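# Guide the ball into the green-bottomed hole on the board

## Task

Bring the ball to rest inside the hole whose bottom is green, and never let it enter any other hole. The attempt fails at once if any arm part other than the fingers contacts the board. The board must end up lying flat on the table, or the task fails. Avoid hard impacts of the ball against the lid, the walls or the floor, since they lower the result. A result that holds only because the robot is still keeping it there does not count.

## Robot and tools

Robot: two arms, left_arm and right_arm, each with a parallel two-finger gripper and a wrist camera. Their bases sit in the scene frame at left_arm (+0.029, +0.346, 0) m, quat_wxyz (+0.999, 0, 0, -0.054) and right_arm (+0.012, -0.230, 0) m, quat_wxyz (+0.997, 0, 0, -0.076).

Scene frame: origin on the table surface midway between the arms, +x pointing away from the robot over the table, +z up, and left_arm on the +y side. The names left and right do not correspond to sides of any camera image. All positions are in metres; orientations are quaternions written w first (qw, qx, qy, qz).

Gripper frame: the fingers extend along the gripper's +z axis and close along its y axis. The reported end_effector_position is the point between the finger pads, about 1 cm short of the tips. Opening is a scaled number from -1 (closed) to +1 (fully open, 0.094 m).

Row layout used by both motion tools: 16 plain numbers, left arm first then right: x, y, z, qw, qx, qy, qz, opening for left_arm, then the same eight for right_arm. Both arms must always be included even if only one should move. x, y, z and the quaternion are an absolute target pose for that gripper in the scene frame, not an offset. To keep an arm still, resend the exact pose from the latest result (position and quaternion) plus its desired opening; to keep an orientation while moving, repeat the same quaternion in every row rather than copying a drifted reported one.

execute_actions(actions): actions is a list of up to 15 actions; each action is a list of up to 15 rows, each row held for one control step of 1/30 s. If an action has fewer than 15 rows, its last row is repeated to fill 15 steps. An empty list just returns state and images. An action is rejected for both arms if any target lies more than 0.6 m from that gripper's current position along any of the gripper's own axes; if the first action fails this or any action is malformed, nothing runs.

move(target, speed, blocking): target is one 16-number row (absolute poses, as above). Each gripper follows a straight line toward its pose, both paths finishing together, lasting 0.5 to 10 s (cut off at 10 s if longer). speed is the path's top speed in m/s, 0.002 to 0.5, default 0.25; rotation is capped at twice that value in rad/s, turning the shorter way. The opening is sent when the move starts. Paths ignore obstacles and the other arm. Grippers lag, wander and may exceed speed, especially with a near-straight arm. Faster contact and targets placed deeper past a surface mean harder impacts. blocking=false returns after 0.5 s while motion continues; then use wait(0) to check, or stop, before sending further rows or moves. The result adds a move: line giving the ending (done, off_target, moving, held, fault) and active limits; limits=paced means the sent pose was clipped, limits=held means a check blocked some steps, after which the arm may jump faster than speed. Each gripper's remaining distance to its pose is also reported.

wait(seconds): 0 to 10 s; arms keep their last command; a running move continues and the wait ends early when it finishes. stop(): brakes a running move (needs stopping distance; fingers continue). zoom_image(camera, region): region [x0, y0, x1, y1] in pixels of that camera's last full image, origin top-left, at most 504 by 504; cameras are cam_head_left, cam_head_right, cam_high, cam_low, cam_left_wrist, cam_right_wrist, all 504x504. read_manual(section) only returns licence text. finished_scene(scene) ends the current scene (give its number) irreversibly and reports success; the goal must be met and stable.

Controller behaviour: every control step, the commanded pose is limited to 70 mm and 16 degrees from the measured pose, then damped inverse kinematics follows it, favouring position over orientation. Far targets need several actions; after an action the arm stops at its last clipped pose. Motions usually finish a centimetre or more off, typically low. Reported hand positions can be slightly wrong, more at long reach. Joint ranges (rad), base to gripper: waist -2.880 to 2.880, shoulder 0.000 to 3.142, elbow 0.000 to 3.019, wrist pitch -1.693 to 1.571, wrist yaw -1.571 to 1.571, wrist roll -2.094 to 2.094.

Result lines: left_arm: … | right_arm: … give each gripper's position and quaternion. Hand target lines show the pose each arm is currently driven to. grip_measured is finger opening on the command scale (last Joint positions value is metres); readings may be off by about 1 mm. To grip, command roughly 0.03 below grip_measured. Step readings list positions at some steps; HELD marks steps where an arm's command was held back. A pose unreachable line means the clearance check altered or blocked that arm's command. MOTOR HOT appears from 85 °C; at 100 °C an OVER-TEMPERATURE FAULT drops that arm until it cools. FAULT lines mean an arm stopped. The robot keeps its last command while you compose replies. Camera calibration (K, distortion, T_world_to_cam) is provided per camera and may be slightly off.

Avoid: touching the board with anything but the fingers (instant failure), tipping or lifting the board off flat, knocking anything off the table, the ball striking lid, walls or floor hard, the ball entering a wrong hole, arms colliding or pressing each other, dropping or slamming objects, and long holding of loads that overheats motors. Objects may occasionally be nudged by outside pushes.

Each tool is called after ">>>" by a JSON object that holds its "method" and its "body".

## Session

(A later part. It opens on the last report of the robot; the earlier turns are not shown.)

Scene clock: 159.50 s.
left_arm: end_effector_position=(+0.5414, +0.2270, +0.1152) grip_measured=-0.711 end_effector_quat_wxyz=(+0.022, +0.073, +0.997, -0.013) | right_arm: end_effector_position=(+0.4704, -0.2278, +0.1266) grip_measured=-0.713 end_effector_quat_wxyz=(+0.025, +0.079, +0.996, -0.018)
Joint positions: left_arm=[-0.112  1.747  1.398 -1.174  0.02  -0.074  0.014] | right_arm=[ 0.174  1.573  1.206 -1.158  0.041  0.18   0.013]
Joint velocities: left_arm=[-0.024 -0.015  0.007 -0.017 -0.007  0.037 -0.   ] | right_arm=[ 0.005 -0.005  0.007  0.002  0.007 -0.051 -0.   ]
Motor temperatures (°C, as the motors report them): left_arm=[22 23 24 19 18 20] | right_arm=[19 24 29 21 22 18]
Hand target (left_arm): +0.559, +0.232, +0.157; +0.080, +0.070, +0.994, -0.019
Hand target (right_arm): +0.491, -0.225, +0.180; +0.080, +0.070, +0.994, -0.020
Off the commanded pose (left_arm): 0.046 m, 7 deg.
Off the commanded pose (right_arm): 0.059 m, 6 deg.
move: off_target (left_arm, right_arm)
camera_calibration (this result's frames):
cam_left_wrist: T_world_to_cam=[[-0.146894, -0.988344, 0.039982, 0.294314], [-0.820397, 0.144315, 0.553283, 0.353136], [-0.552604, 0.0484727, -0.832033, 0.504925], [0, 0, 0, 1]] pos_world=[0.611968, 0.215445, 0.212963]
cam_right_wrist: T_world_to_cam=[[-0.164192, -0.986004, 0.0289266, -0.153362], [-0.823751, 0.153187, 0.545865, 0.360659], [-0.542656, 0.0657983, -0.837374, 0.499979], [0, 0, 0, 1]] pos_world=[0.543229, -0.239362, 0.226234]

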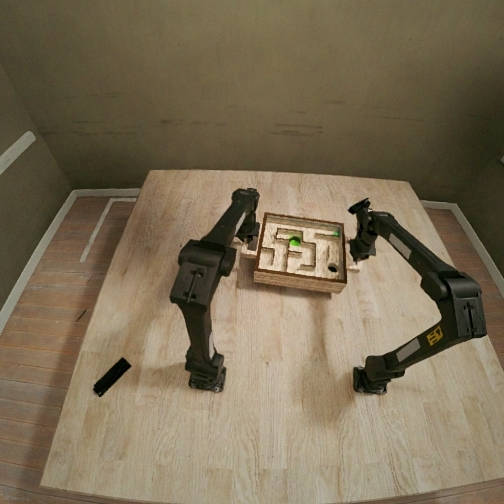

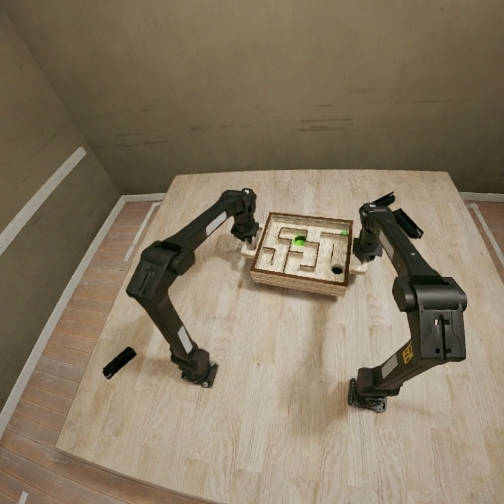

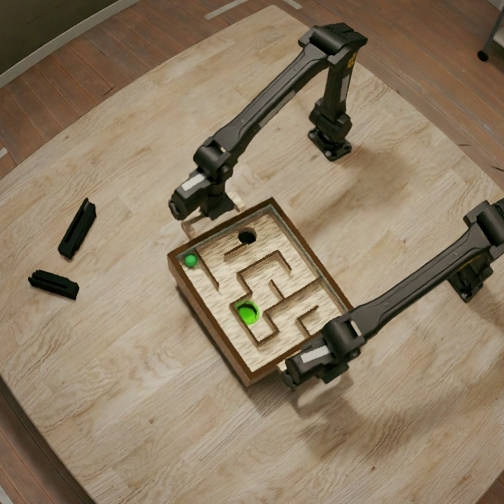

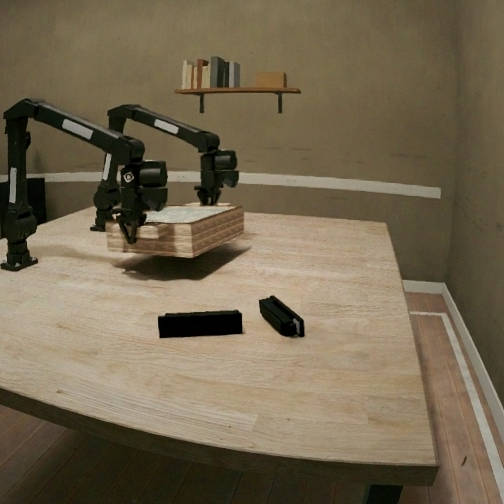

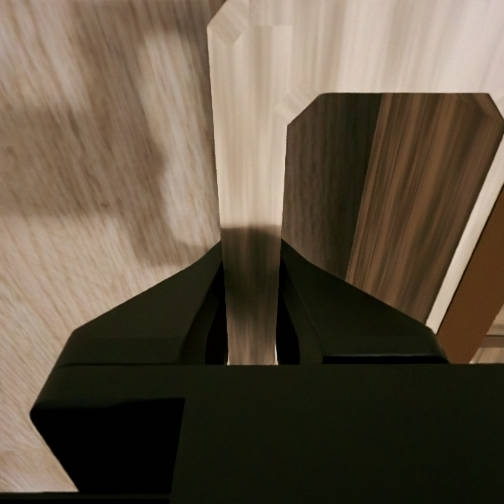

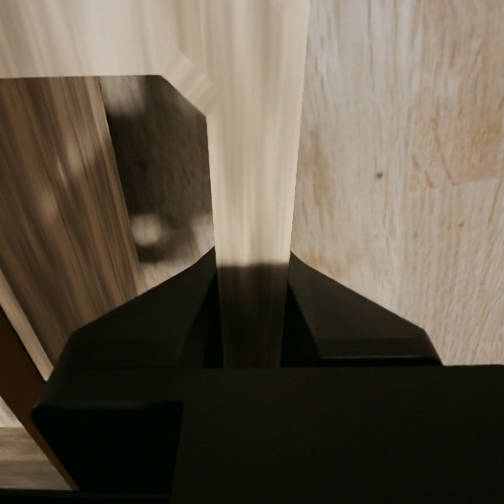

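>>> {"method": "move", "body": {"target": [0.56,0.232,0.153,0.09,0.07,0.993,-0.035,-0.85, 0.492,-0.225,0.188,0.09,0.07,0.993,-0.035,-0.85], "speed": 0.04}}

>>> {"method": "zoom_image", "body": {"camera": "cam_high", "region": [150, 190, 360, 400]}}

Scene clock: 167.70 s.
left_arm: end_effector_position=(+0.5406, +0.2273, +0.1093) grip_measured=-0.711 end_effector_quat_wxyz=(+0.030, +0.074, +0.996, -0.029) | right_arm: end_effector_position=(+0.4676, -0.2272, +0.1340) grip_measured=-0.713 end_effector_quat_wxyz=(+0.035, +0.081, +0.996, -0.033)
Joint positions: left_arm=[-0.102  1.738  1.368 -1.133  0.048 -0.064  0.014] | right_arm=[ 0.188  1.55   1.199 -1.158  0.074  0.196  0.013]
Joint velocities: left_arm=[ 0.005  0.005  0.012 -0.002 -0.022  0.022 -0.   ] | right_arm=[-0.005 -0.005  0.002 -0.012 -0.066 -0.022  0.   ]
Motor temperatures (°C, as the motors report them): left_arm=[22 23 24 19 18 20] | right_arm=[19 24 30 21 22 18]
Hand target (left_arm): +0.559, +0.232, +0.153; +0.090, +0.070, +0.993, -0.035
Hand target (right_arm): +0.487, -0.225, +0.188; +0.090, +0.070, +0.993, -0.035
Off the commanded pose (left_arm): 0.048 m, 7 deg.
Off the commanded pose (right_arm): 0.059 m, 6 deg.
move: off_target (left_arm, right_arm)
camera_calibration (this result's frames):
cam_left_wrist: T_world_to_cam=[[-0.150424, -0.986196, 0.0692063, 0.292929], [-0.827873, 0.163919, 0.53643, 0.357087], [-0.540369, 0.0233979, -0.841103, 0.49962], [0, 0, 0, 1]] pos_world=[0.609666, 0.218662, 0.208407]
cam_right_wrist: T_world_to_cam=[[-0.168873, -0.983987, 0.0570254, -0.154595], [-0.832266, 0.173351, 0.526576, 0.365358], [-0.528029, 0.041464, -0.848214, 0.493759], [0, 0, 0, 1]] pos_world=[0.538688, -0.235928, 0.23524]

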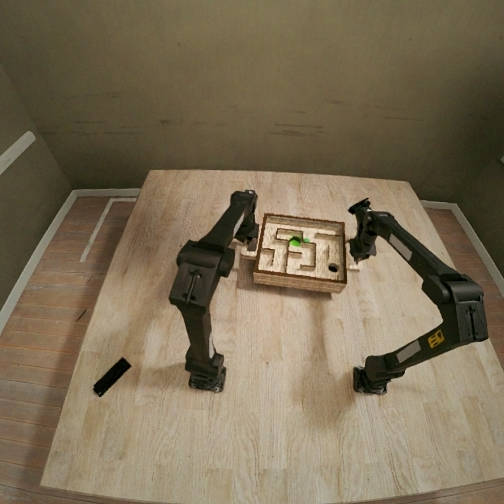

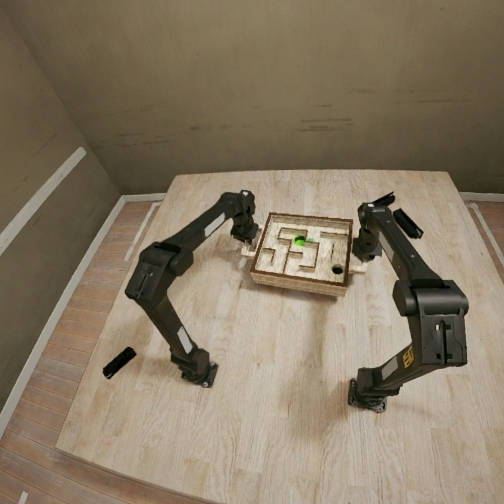

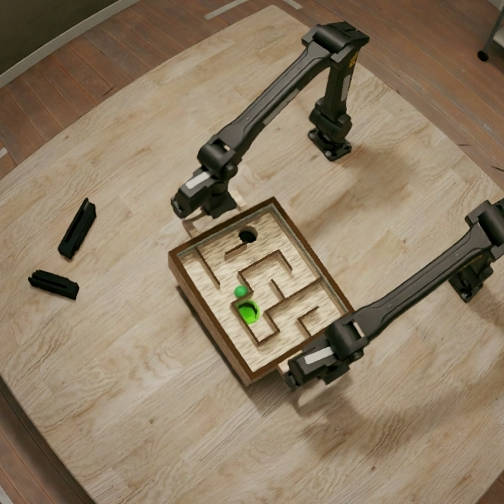

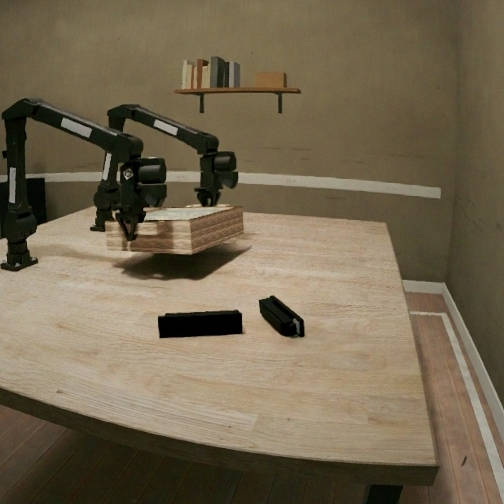

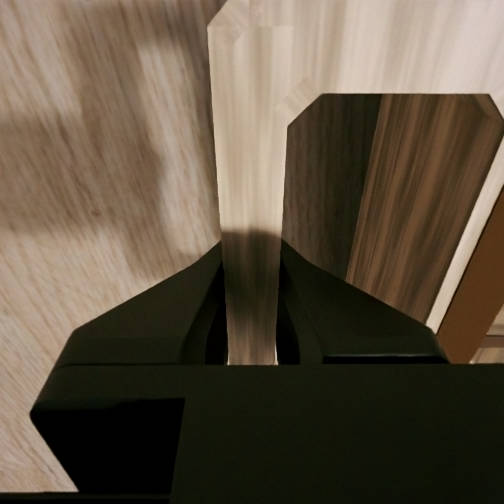

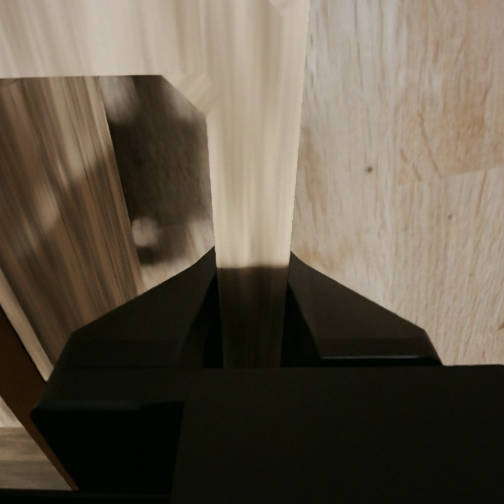

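Region (150, 190, 360, 400) of cam_high's 504x504 image, scaled by 2.400, with more detail than that image has.

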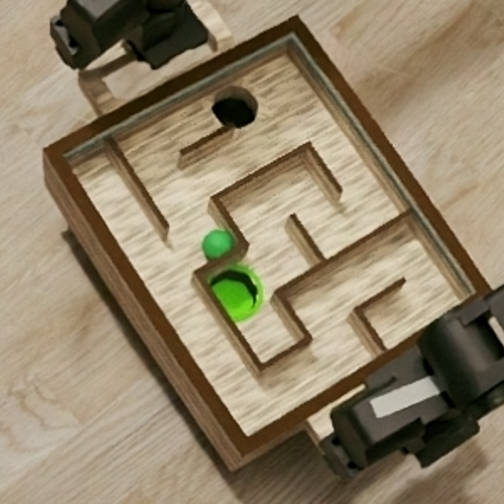

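>>> {"method": "execute_actions", "body": {"actions": [[[0.56,0.232,0.162,0.09,0.07,0.993,-0.015,-0.85,0.492,-0.225,0.178,0.09,0.07,0.993,-0.015,-0.85]],[[0.56,0.232,0.17,0.09,0.07,0.993,0.005,-0.85,0.492,-0.225,0.168,0.09,0.07,0.993,0.005,-0.85]],[[0.56,0.232,0.178,0.09,0.07,0.993,0.025,-0.85,0.492,-0.225,0.16,0.09,0.07,0.993,0.025,-0.85]],[[0.56,0.232,0.178,0.09,0.07,0.993,0.025,-0.85,0.492,-0.225,0.16,0.09,0.07,0.993,0.025,-0.85]],[[0.56,0.232,0.162,0.09,0.07,0.993,-0.015,-0.85,0.492,-0.225,0.178,0.09,0.07,0.993,-0.015,-0.85]],[[0.56,0.232,0.153,0.09,0.07,0.993,-0.035,-0.85,0.492,-0.225,0.188,0.09,0.07,0.993,-0.035,-0.85]],[[0.56,0.232,0.153,0.09,0.07,0.993,-0.035,-0.85,0.492,-0.225,0.188,0.09,0.07,0.993,-0.035,-0.85]]]}}

>>> {"method": "zoom_image", "body": {"camera": "cam_high", "region": [150, 190, 360, 400]}}

Scene clock: 187.77 s.
left_arm: end_effector_position=(+0.5402, +0.2296, +0.1239) grip_measured=-0.709 end_effector_quat_wxyz=(+0.045, +0.072, +0.996, -0.027) | right_arm: end_effector_position=(+0.4693, -0.2255, +0.1402) grip_measured=-0.713 end_effector_quat_wxyz=(+0.040, +0.079, +0.996, -0.030)
Joint positions: left_arm=[-0.1    1.707  1.365 -1.133  0.042 -0.066  0.014] | right_arm=[ 0.19   1.542  1.206 -1.162  0.069  0.193  0.013]
Joint velocities: left_arm=[ 0.005 -0.024 -0.007  0.012  0.037  0.037 -0.002] | right_arm=[ 0.005 -0.005  0.012 -0.012  0.007 -0.139 -0.   ]
Motor temperatures (°C, as the motors report them): left_arm=[22 23 24 19 18 20] | right_arm=[19 24 31 21 22 18]
Hand target (left_arm): +0.559, +0.232, +0.153; +0.090, +0.071, +0.993, -0.035
Hand target (right_arm): +0.488, -0.225, +0.188; +0.090, +0.070, +0.993, -0.035
Off the commanded pose (left_arm): 0.035 m, 5 deg.
Off the commanded pose (right_arm): 0.053 m, 6 deg.
Step readings (end_effector_position; steps 1 to 15: 1st action; 16 to 30: 2nd action; 31 to 45: 3rd action; 46 to 60: 4th action; 61 to 75: 5th action; 76 to 90: 6th action; 91 to 105: 7th action):
0: left_arm (+0.5406, +0.2273, +0.1093) | right_arm (+0.4675, -0.2272, +0.1340)
1: left_arm (+0.5409, +0.2288, +0.1092) | right_arm (+0.4674, -0.2255, +0.1339)
2: left_arm (+0.5412, +0.2301, +0.1094) | right_arm (+0.4676, -0.2239, +0.1338)
4: left_arm (+0.5414, +0.2308, +0.1109) | right_arm (+0.4678, -0.2231, +0.1338)
8: left_arm (+0.5416, +0.2312, +0.1141) | right_arm (+0.4685, -0.2230, +0.1338)
15: left_arm (+0.5416, +0.2313, +0.1145) | right_arm (+0.4686, -0.2230, +0.1338)
16: left_arm (+0.5413, +0.2330, +0.1144) | right_arm (+0.4694, -0.2215, +0.1338)
17: left_arm (+0.5404, +0.2343, +0.1145) | right_arm (+0.4707, -0.2201, +0.1338)
19: left_arm (+0.5394, +0.2349, +0.1165) | right_arm (+0.4719, -0.2201, +0.1339)
23: left_arm (+0.5389, +0.2353, +0.1218) | right_arm (+0.4729, -0.2201, +0.1340)
30: left_arm (+0.5386, +0.2356, +0.1228) | right_arm (+0.4733, -0.2199, +0.1340)
31: left_arm (+0.5382, +0.2370, +0.1229) | right_arm (+0.4737, -0.2186, +0.1338)
32: left_arm (+0.5373, +0.2381, +0.1232) | right_arm (+0.4745, -0.2175, +0.1332)
34: left_arm (+0.5367, +0.2374, +0.1260) | right_arm (+0.4734, -0.2182, +0.1308)
38: left_arm (+0.5358, +0.2347, +0.1294) | right_arm (+0.4727, -0.2207, +0.1295)
45: left_arm (+0.5360, +0.2343, +0.1297) | right_arm (+0.4732, -0.2211, +0.1296)
46: left_arm (+0.5360, +0.2343, +0.1297) | right_arm (+0.4732, -0.2211, +0.1296)
47: left_arm (+0.5360, +0.2343, +0.1297) | right_arm (+0.4732, -0.2211, +0.1296)
49: left_arm (+0.5361, +0.2344, +0.1297) | right_arm (+0.4732, -0.2211, +0.1296)
53: left_arm (+0.5361, +0.2344, +0.1297) | right_arm (+0.4732, -0.2211, +0.1296)
60: left_arm (+0.5361, +0.2344, +0.1297) | right_arm (+0.4732, -0.2211, +0.1296)
61: left_arm (+0.5357, +0.2313, +0.1296) | right_arm (+0.4726, -0.2242, +0.1294)
62: left_arm (+0.5362, +0.2286, +0.1296) | right_arm (+0.4712, -0.2268, +0.1293)
64: left_arm (+0.5372, +0.2281, +0.1293) | right_arm (+0.4697, -0.2271, +0.1299)
68: left_arm (+0.5375, +0.2290, +0.1294) | right_arm (+0.4691, -0.2261, +0.1299)
75: left_arm (+0.5376, +0.2294, +0.1294) | right_arm (+0.4691, -0.2256, +0.1299)
76: left_arm (+0.5378, +0.2281, +0.1290) | right_arm (+0.4689, -0.2271, +0.1306)
77: left_arm (+0.5385, +0.2268, +0.1282) | right_arm (+0.4678, -0.2283, +0.1316)
79: left_arm (+0.5389, +0.2272, +0.1252) | right_arm (+0.4682, -0.2279, +0.1358)
83: left_arm (+0.5398, +0.2295, +0.1238) | right_arm (+0.4696, -0.2258, +0.1403)
90: left_arm (+0.5402, +0.2296, +0.1239) | right_arm (+0.4693, -0.2254, +0.1402)
91: left_arm (+0.5402, +0.2296, +0.1239) | right_arm (+0.4693, -0.2254, +0.1402)
92: left_arm (+0.5402, +0.2296, +0.1239) | right_arm (+0.4693, -0.2254, +0.1402)
94: left_arm (+0.5402, +0.2296, +0.1239) | right_arm (+0.4693, -0.2255, +0.1402)
98: left_arm (+0.5402, +0.2296, +0.1239) | right_arm (+0.4693, -0.2255, +0.1402)
105: end_effector_position above
camera_calibration (this result's frames):
cam_left_wrist: T_world_to_cam=[[-0.147666, -0.986948, 0.0642529, 0.293437], [-0.843795, 0.159605, 0.512382, 0.361169], [-0.51595, 0.0214452, -0.85635, 0.500759], [0, 0, 0, 1]] pos_world=[0.60645, 0.221223, 0.224914]
cam_right_wrist: T_world_to_cam=[[-0.165047, -0.984996, 0.050418, -0.15406], [-0.838834, 0.167076, 0.518114, 0.366082], [-0.518764, 0.0432209, -0.853824, 0.496719], [0, 0, 0, 1]] pos_world=[0.539335, -0.234381, 0.242206]

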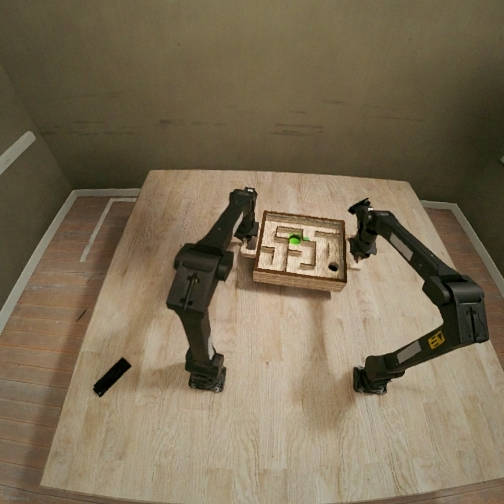

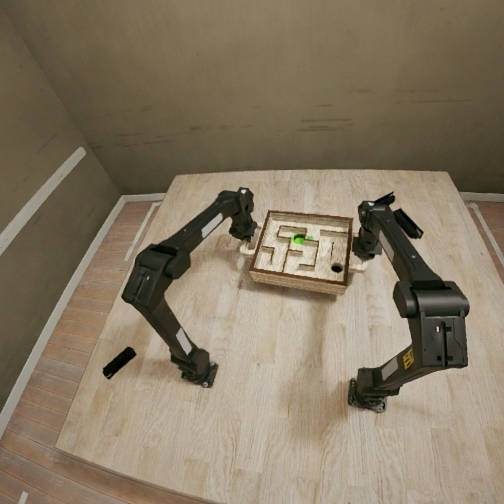

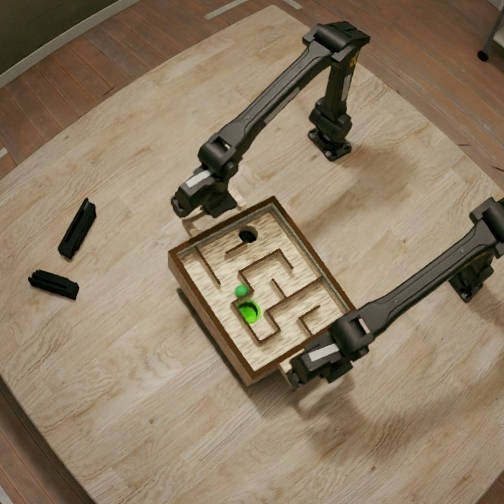

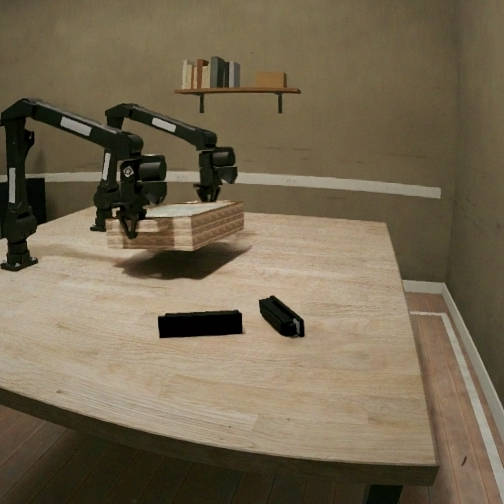

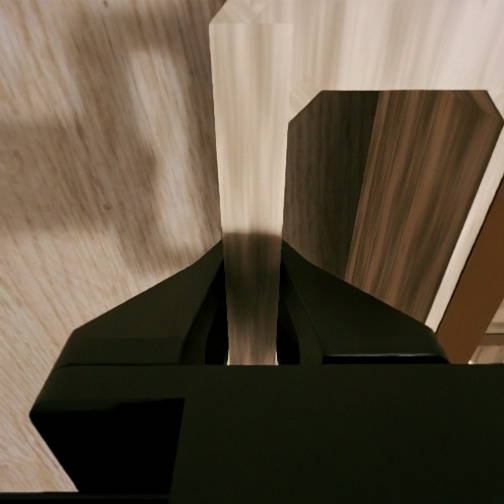

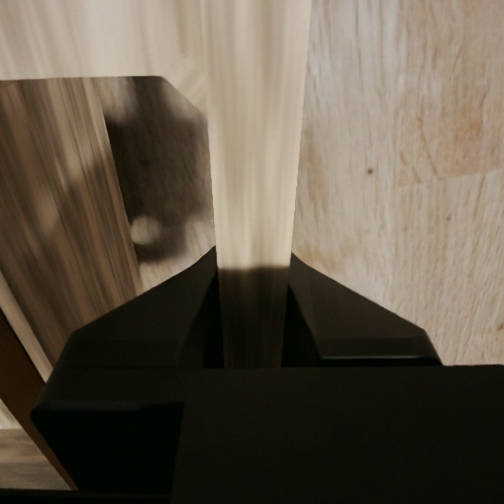

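Region (150, 190, 360, 400) of cam_high's 504x504 image, scaled by 2.400, with more detail than that image has.

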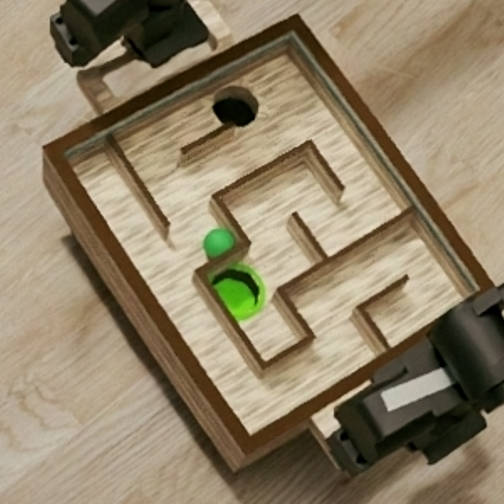

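>>> {"method": "execute_actions", "body": {"actions": [[[0.56,0.232,0.186,0.09,0.07,0.993,0.03,-0.85,0.492,-0.225,0.15,0.09,0.07,0.993,0.03,-0.85]],[[0.56,0.232,0.186,0.09,0.07,0.993,0.03,-0.85,0.492,-0.225,0.15,0.09,0.07,0.993,0.03,-0.85],[0.56,0.232,0.186,0.09,0.07,0.993,0.03,-0.85,0.492,-0.225,0.15,0.09,0.07,0.993,0.03,-0.85],[0.56,0.232,0.186,0.09,0.07,0.993,0.03,-0.85,0.492,-0.225,0.15,0.09,0.07,0.993,0.03,-0.85],[0.56,0.232,0.186,0.09,0.07,0.993,0.03,-0.85,0.492,-0.225,0.15,0.09,0.07,0.993,0.03,-0.85],[0.56,0.232,0.186,0.09,0.07,0.993,0.03,-0.85,0.492,-0.225,0.15,0.09,0.07,0.993,0.03,-0.85],[0.56,0.232,0.145,0.09,0.07,0.993,-0.035,-0.85,0.492,-0.225,0.186,0.09,0.07,0.993,-0.035,-0.85]],[[0.56,0.232,0.145,0.09,0.07,0.993,-0.035,-0.85,0.492,-0.225,0.186,0.09,0.07,0.993,-0.035,-0.85]],[[0.56,0.232,0.145,0.09,0.07,0.993,-0.035,-0.85,0.492,-0.225,0.186,0.09,0.07,0.993,-0.035,-0.85]]]}}

>>> {"method": "zoom_image", "body": {"camera": "cam_high", "region": [150, 190, 360, 400]}}

Scene clock: 204.57 s.
left_arm: end_effector_position=(+0.5401, +0.2281, +0.1156) grip_measured=-0.708 end_effector_quat_wxyz=(+0.045, +0.074, +0.996, -0.031) | right_arm: end_effector_position=(+0.4672, -0.2263, +0.1382) grip_measured=-0.712 end_effector_quat_wxyz=(+0.039, +0.081, +0.995, -0.034)
Joint positions: left_arm=[-0.101  1.714  1.352 -1.111  0.049 -0.064  0.014] | right_arm=[ 0.191  1.541  1.199 -1.159  0.077  0.198  0.014]
Joint velocities: left_arm=[ 0.005 -0.015 -0.002 -0.002 -0.022 -0.051  0.001] | right_arm=[-0.005 -0.005  0.007 -0.002 -0.022  0.022 -0.002]
Motor temperatures (°C, as the motors report them): left_arm=[22 23 25 19 18 20] | right_arm=[19 24 32 21 23 18]
Hand target (left_arm): +0.559, +0.232, +0.145; +0.090, +0.070, +0.993, -0.035
Hand target (right_arm): +0.488, -0.225, +0.186; +0.090, +0.070, +0.993, -0.035
Off the commanded pose (left_arm): 0.036 m, 5 deg.
Off the commanded pose (right_arm): 0.054 m, 6 deg.
Step readings (end_effector_position; steps 1 to 15: 1st action; 16 to 30: 2nd action; 31 to 45: 3rd action; 46 to 60: 4th action):
0: left_arm (+0.5402, +0.2296, +0.1239) | right_arm (+0.4693, -0.2255, +0.1402)
1: left_arm (+0.5397, +0.2345, +0.1238) | right_arm (+0.4706, -0.2206, +0.1392)
2: left_arm (+0.5381, +0.2388, +0.1248) | right_arm (+0.4735, -0.2165, +0.1376)
4: left_arm (+0.5376, +0.2395, +0.1318) | right_arm (+0.4736, -0.2156, +0.1292)
8: left_arm (+0.5368, +0.2357, +0.1375) | right_arm (+0.4720, -0.2187, +0.1234)
15: left_arm (+0.5366, +0.2351, +0.1375) | right_arm (+0.4726, -0.2196, +0.1234)
16: left_arm (+0.5366, +0.2351, +0.1375) | right_arm (+0.4726, -0.2196, +0.1234)
17: left_arm (+0.5366, +0.2351, +0.1375) | right_arm (+0.4726, -0.2196, +0.1234)
19: left_arm (+0.5366, +0.2351, +0.1375) | right_arm (+0.4727, -0.2196, +0.1234)
23: left_arm (+0.5400, +0.2246, +0.1295) | right_arm (+0.4677, -0.2301, +0.1285)
30: left_arm (+0.5399, +0.2283, +0.1156) | right_arm (+0.4674, -0.2263, +0.1382)
31: left_arm (+0.5401, +0.2282, +0.1156) | right_arm (+0.4674, -0.2262, +0.1382)
32: left_arm (+0.5402, +0.2282, +0.1156) | right_arm (+0.4674, -0.2262, +0.1382)
34: left_arm (+0.5401, +0.2281, +0.1156) | right_arm (+0.4673, -0.2262, +0.1382)
38: left_arm (+0.5401, +0.2281, +0.1156) | right_arm (+0.4672, -0.2262, +0.1382)
45: left_arm (+0.5401, +0.2281, +0.1156) | right_arm (+0.4672, -0.2262, +0.1382)
46: left_arm (+0.5401, +0.2281, +0.1156) | right_arm (+0.4672, -0.2263, +0.1382)
47: left_arm (+0.5401, +0.2281, +0.1156) | right_arm (+0.4672, -0.2263, +0.1382)
49: left_arm (+0.5401, +0.2281, +0.1156) | right_arm (+0.4672, -0.2263, +0.1382)
53: left_arm (+0.5401, +0.2281, +0.1156) | right_arm (+0.4672, -0.2263, +0.1382)
60: end_effector_position above
camera_calibration (this result's frames):
cam_left_wrist: T_world_to_cam=[[-0.150937, -0.985971, 0.071269, 0.293244], [-0.84294, 0.166032, 0.511748, 0.36372], [-0.516401, 0.0171659, -0.856175, 0.494917], [0, 0, 0, 1]] pos_world=[0.606431, 0.220245, 0.216704]
cam_right_wrist: T_world_to_cam=[[-0.169133, -0.983899, 0.0577689, -0.153962], [-0.836645, 0.174308, 0.519271, 0.365937], [-0.52098, 0.0394936, -0.852655, 0.493888], [0, 0, 0, 1]] pos_world=[0.537424, -0.234774, 0.23999]

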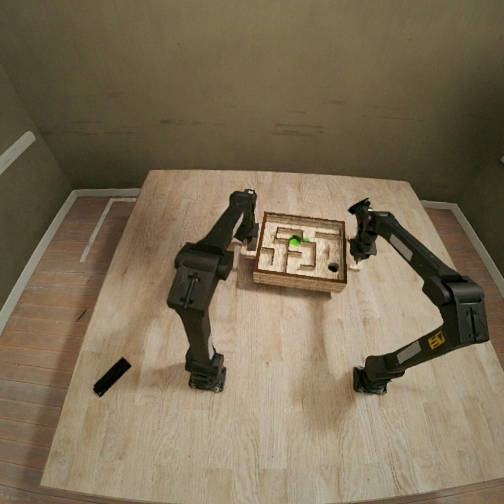

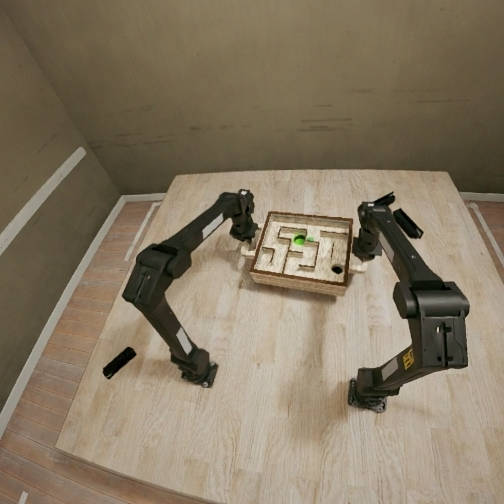

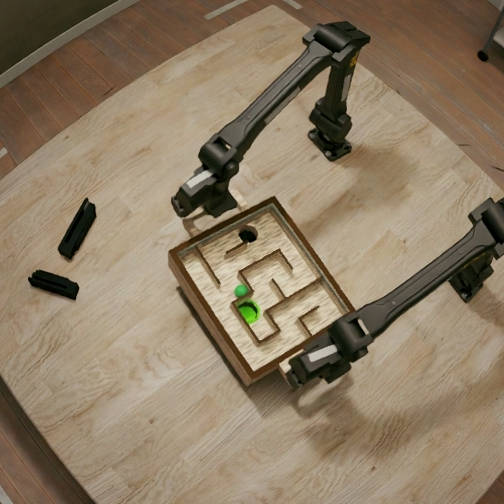

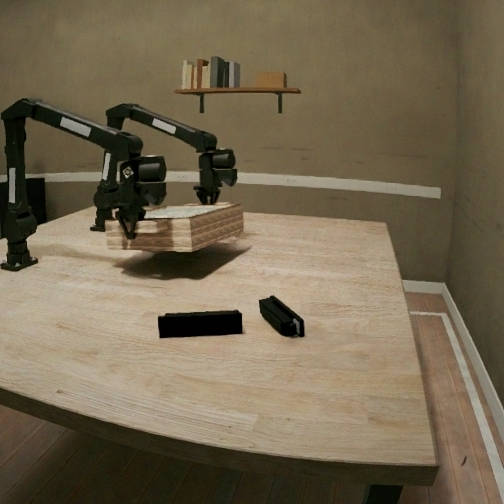

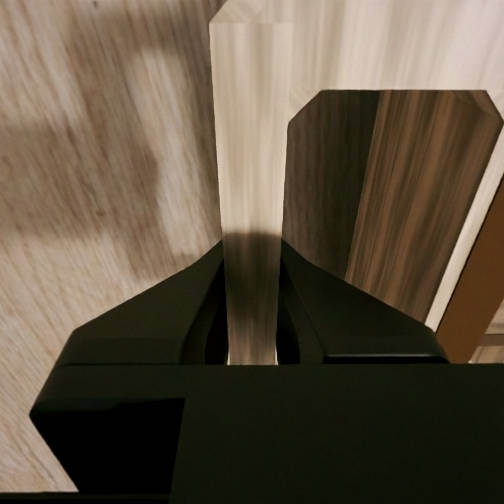

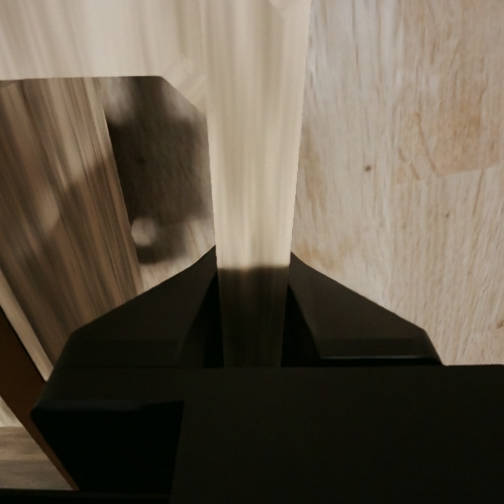

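Region (150, 190, 360, 400) of cam_high's 504x504 image, scaled by 2.400, with more detail than that image has.

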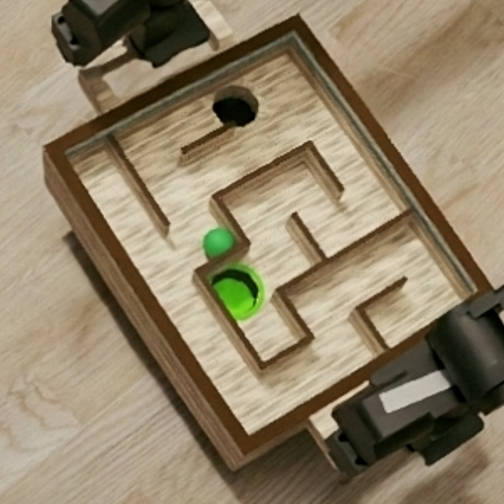

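>>> {"method": "execute_actions", "body": {"actions": [[[0.56,0.232,0.188,0.085,0.07,0.993,0.035,-0.85,0.492,-0.225,0.147,0.085,0.07,0.993,0.035,-0.85]],[[0.56,0.232,0.188,0.085,0.07,0.993,0.035,-0.85,0.492,-0.225,0.147,0.085,0.07,0.993,0.035,-0.85]],[[0.56,0.232,0.145,0.085,0.07,0.993,-0.035,-0.85,0.492,-0.225,0.186,0.085,0.07,0.993,-0.035,-0.85]],[[0.56,0.232,0.145,0.085,0.07,0.993,-0.035,-0.85,0.492,-0.225,0.186,0.085,0.07,0.993,-0.035,-0.85]],[[0.56,0.232,0.145,0.085,0.07,0.993,-0.035,-0.85,0.492,-0.225,0.186,0.085,0.07,0.993,-0.035,-0.85]]]}}

>>> {"method": "zoom_image", "body": {"camera": "cam_high", "region": [150, 190, 360, 400]}}

Scene clock: 213.07 s.
left_arm: end_effector_position=(+0.5404, +0.2283, +0.1151) grip_measured=-0.709 end_effector_quat_wxyz=(+0.040, +0.074, +0.996, -0.032) | right_arm: end_effector_position=(+0.4672, -0.2262, +0.1389) grip_measured=-0.711 end_effector_quat_wxyz=(+0.035, +0.081, +0.996, -0.034)
Joint positions: left_arm=[-0.099  1.721  1.359 -1.122  0.052 -0.062  0.014] | right_arm=[ 0.191  1.545  1.206 -1.171  0.076  0.199  0.014]
Joint velocities: left_arm=[ 0.005 -0.005 -0.012  0.032  0.022 -0.007 -0.001] | right_arm=[ 0.005 -0.015 -0.012 -0.007 -0.022  0.022 -0.   ]
Motor temperatures (°C, as the motors report them): left_arm=[22 23 25 19 18 20] | right_arm=[19 24 32 21 23 18]
Hand target (left_arm): +0.559, +0.232, +0.145; +0.085, +0.070, +0.993, -0.035
Hand target (right_arm): +0.488, -0.225, +0.186; +0.085, +0.070, +0.993, -0.035
Off the commanded pose (left_arm): 0.036 m, 5 deg.
Off the commanded pose (right_arm): 0.053 m, 6 deg.
Step readings (end_effector_position; steps 1 to 15: 1st action; 16 to 30: 2nd action; 31 to 45: 3rd action; 46 to 60: 4th action; 61 to 75: 5th action):
0: left_arm (+0.5401, +0.2281, +0.1156) | right_arm (+0.4672, -0.2263, +0.1382)
1: left_arm (+0.5397, +0.2335, +0.1162) | right_arm (+0.4686, -0.2213, +0.1373)
2: left_arm (+0.5375, +0.2384, +0.1184) | right_arm (+0.4710, -0.2166, +0.1358)
4: left_arm (+0.5367, +0.2393, +0.1291) | right_arm (+0.4713, -0.2155, +0.1273)
8: left_arm (+0.5380, +0.2357, +0.1413) | right_arm (+0.4724, -0.2184, +0.1210)
15: left_arm (+0.5372, +0.2352, +0.1414) | right_arm (+0.4732, -0.2191, +0.1211)
16: left_arm (+0.5372, +0.2352, +0.1414) | right_arm (+0.4732, -0.2191, +0.1211)
17: left_arm (+0.5372, +0.2352, +0.1414) | right_arm (+0.4732, -0.2191, +0.1211)
19: left_arm (+0.5372, +0.2352, +0.1414) | right_arm (+0.4732, -0.2191, +0.1211)
23: left_arm (+0.5372, +0.2352, +0.1414) | right_arm (+0.4732, -0.2191, +0.1211)
30: left_arm (+0.5372, +0.2352, +0.1414) | right_arm (+0.4732, -0.2191, +0.1211)
31: left_arm (+0.5373, +0.2300, +0.1396) | right_arm (+0.4717, -0.2243, +0.1213)
32: left_arm (+0.5391, +0.2251, +0.1369) | right_arm (+0.4686, -0.2293, +0.1230)
34: left_arm (+0.5396, +0.2246, +0.1255) | right_arm (+0.4680, -0.2304, +0.1316)
38: left_arm (+0.5397, +0.2276, +0.1150) | right_arm (+0.4680, -0.2270, +0.1389)
45: left_arm (+0.5404, +0.2283, +0.1151) | right_arm (+0.4672, -0.2262, +0.1389)
46: left_arm (+0.5404, +0.2283, +0.1151) | right_arm (+0.4672, -0.2262, +0.1389)
47: left_arm (+0.5404, +0.2283, +0.1151) | right_arm (+0.4672, -0.2262, +0.1389)
49: left_arm (+0.5404, +0.2283, +0.1151) | right_arm (+0.4672, -0.2262, +0.1389)
53: left_arm (+0.5404, +0.2283, +0.1151) | right_arm (+0.4672, -0.2262, +0.1389)
60: left_arm (+0.5404, +0.2283, +0.1151) | right_arm (+0.4672, -0.2262, +0.1389)
61: left_arm (+0.5404, +0.2283, +0.1151) | right_arm (+0.4672, -0.2262, +0.1389)
62: left_arm (+0.5404, +0.2283, +0.1151) | right_arm (+0.4672, -0.2262, +0.1389)
64: left_arm (+0.5404, +0.2283, +0.1151) | right_arm (+0.4672, -0.2262, +0.1389)
68: left_arm (+0.5404, +0.2283, +0.1151) | right_arm (+0.4672, -0.2262, +0.1389)
75: end_effector_position above
camera_calibration (this result's frames):
cam_left_wrist: T_world_to_cam=[[-0.150895, -0.985779, 0.0739671, 0.293106], [-0.837715, 0.167238, 0.51987, 0.360151], [-0.524846, 0.0164822, -0.851037, 0.498677], [0, 0, 0, 1]] pos_world=[0.607661, 0.220487, 0.215481]
cam_right_wrist: T_world_to_cam=[[-0.16972, -0.983717, 0.0591285, -0.153815], [-0.831902, 0.175177, 0.526548, 0.36252], [-0.528332, 0.0401766, -0.848087, 0.49742], [0, 0, 0, 1]] pos_world=[0.538278, -0.2348, 0.240066]

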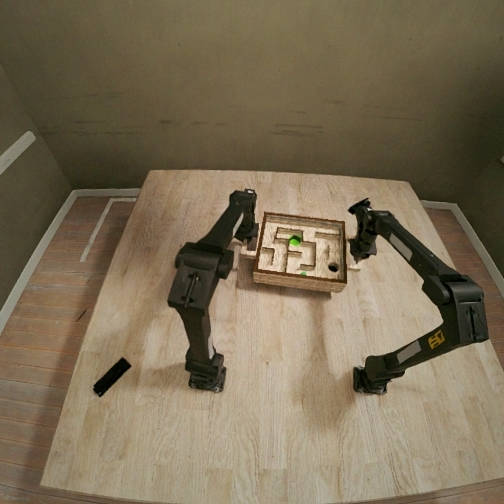

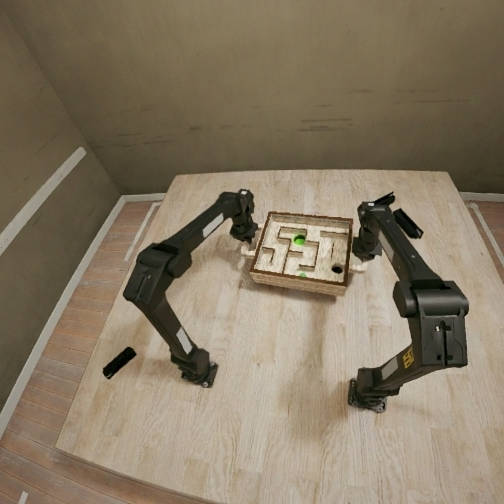

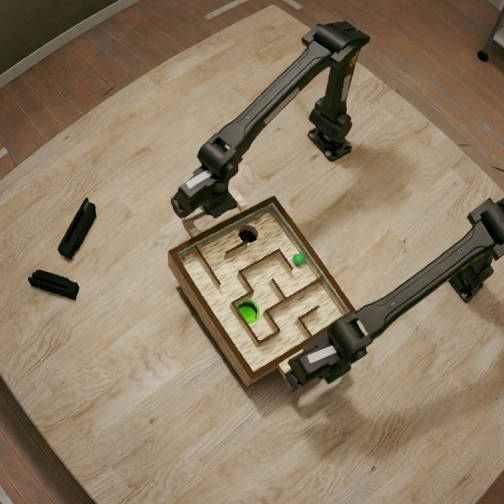

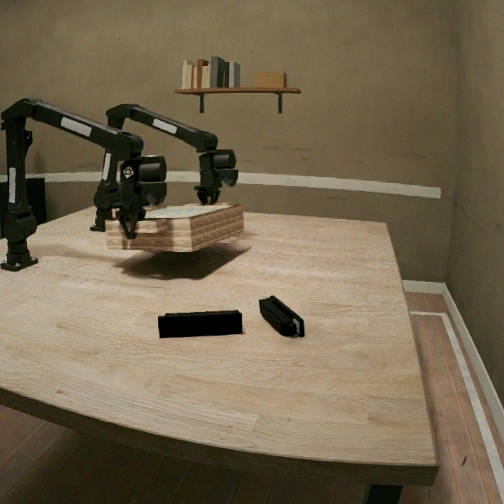

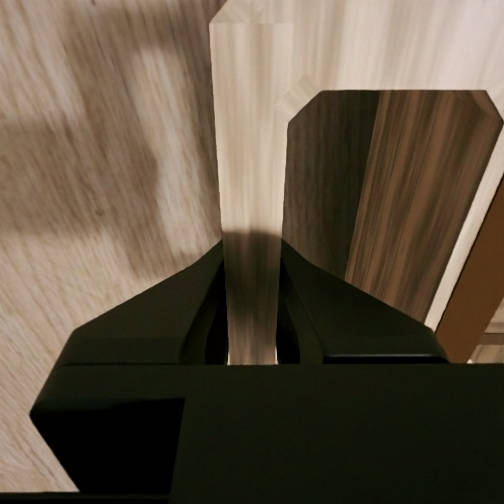

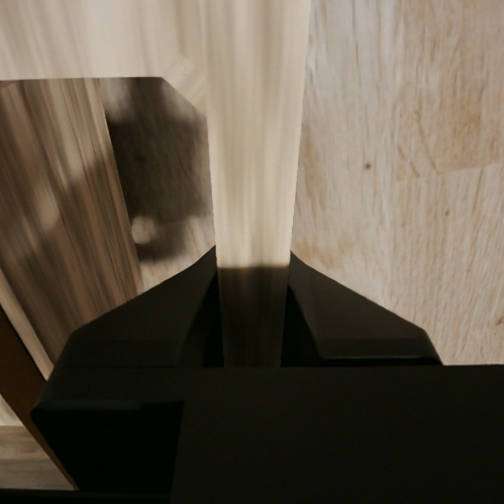

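Region (150, 190, 360, 400) of cam_high's 504x504 image, scaled by 2.400, with more detail than that image has.

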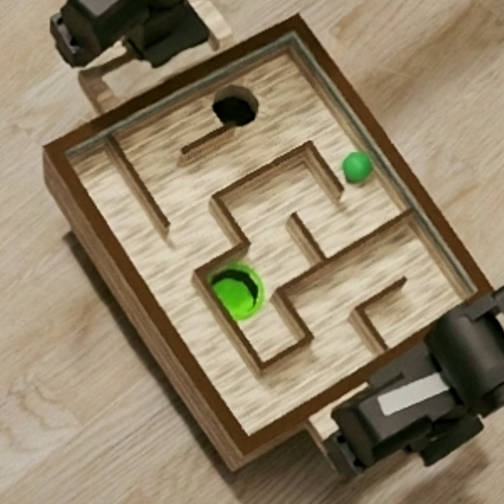

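>>> {"method": "move", "body": {"target": [0.56,0.232,0.15,0.03,0.07,0.997,-0.035,-0.85, 0.492,-0.225,0.19,0.03,0.07,0.997,-0.035,-0.85], "speed": 0.04}}

>>> {"method": "zoom_image", "body": {"camera": "cam_high", "region": [150, 190, 360, 400]}}

Scene clock: 221.67 s.
left_arm: end_effector_position=(+0.5318, +0.2288, +0.1187) grip_measured=-0.709 end_effector_quat_wxyz=(-0.005, +0.071, +0.997, -0.035) | right_arm: end_effector_position=(+0.4620, -0.2255, +0.1545) grip_measured=-0.712 end_effector_quat_wxyz=(-0.010, +0.078, +0.996, -0.037)
Joint positions: left_arm=[-0.095  1.748  1.409 -1.231  0.071 -0.061  0.014] | right_arm=[ 0.191  1.574  1.284 -1.309  0.071  0.197  0.014]
Joint velocities: left_arm=[-0.015  0.015  0.002 -0.012 -0.081  0.007 -0.   ] | right_arm=[ 0.005  0.015 -0.002 -0.022  0.051 -0.037 -0.001]
Motor temperatures (°C, as the motors report them): left_arm=[22 23 25 19 18 20] | right_arm=[19 24 33 21 23 18]
Hand target (left_arm): +0.558, +0.232, +0.150; +0.031, +0.070, +0.996, -0.035
Hand target (right_arm): +0.488, -0.225, +0.191; +0.031, +0.070, +0.996, -0.035
Off the commanded pose (left_arm): 0.042 m, 4 deg.
Off the commanded pose (right_arm): 0.046 m, 5 deg.
move: off_target (left_arm, right_arm)
camera_calibration (this result's frames):
cam_left_wrist: T_world_to_cam=[[-0.14186, -0.986017, 0.0874438, 0.285724], [-0.788355, 0.16596, 0.592413, 0.316373], [-0.598641, 0.0151031, -0.800875, 0.530883], [0, 0, 0, 1]] pos_world=[0.607756, 0.221205, 0.212763]
cam_right_wrist: T_world_to_cam=[[-0.16153, -0.98423, 0.0721094, -0.160818], [-0.782091, 0.172233, 0.59889, 0.315005], [-0.601865, 0.0403427, -0.797578, 0.534136], [0, 0, 0, 1]] pos_world=[0.541864, -0.234085, 0.248959]

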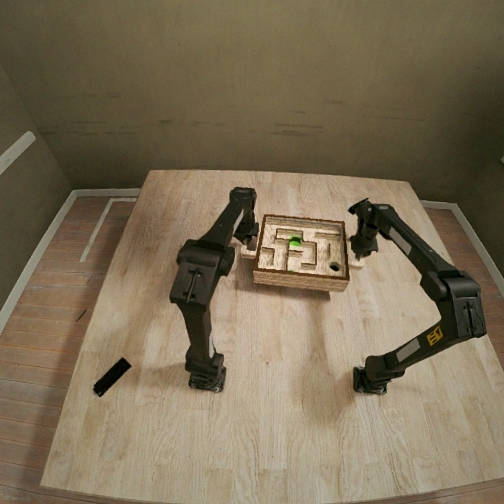

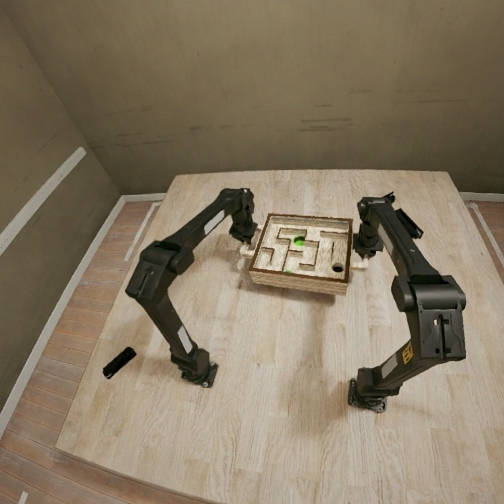

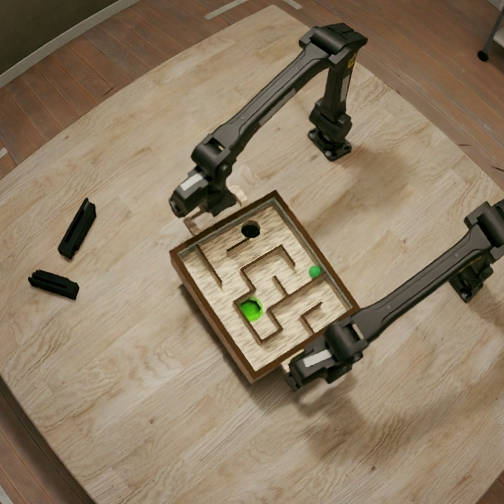

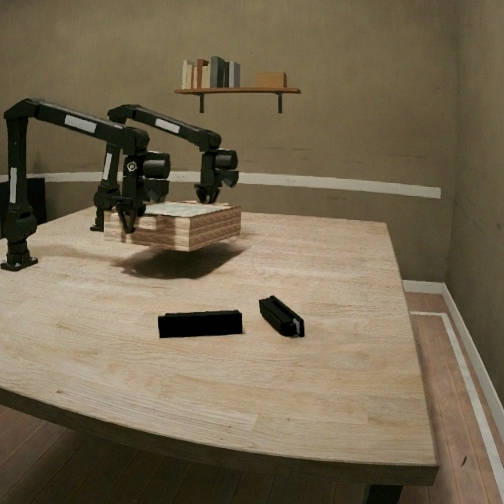

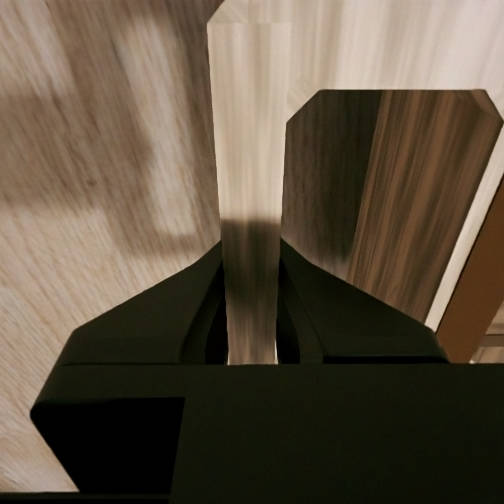

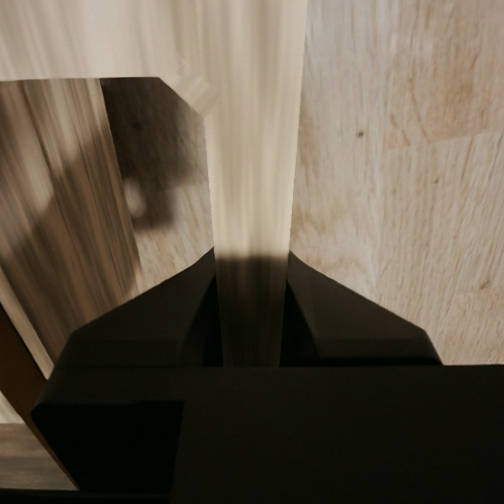

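Region (150, 190, 360, 400) of cam_high's 504x504 image, scaled by 2.400, with more detail than that image has.

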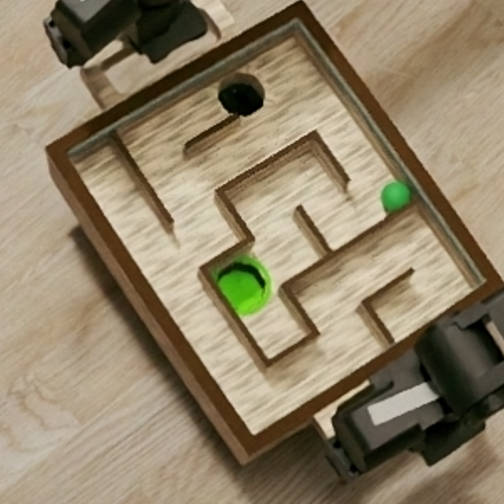

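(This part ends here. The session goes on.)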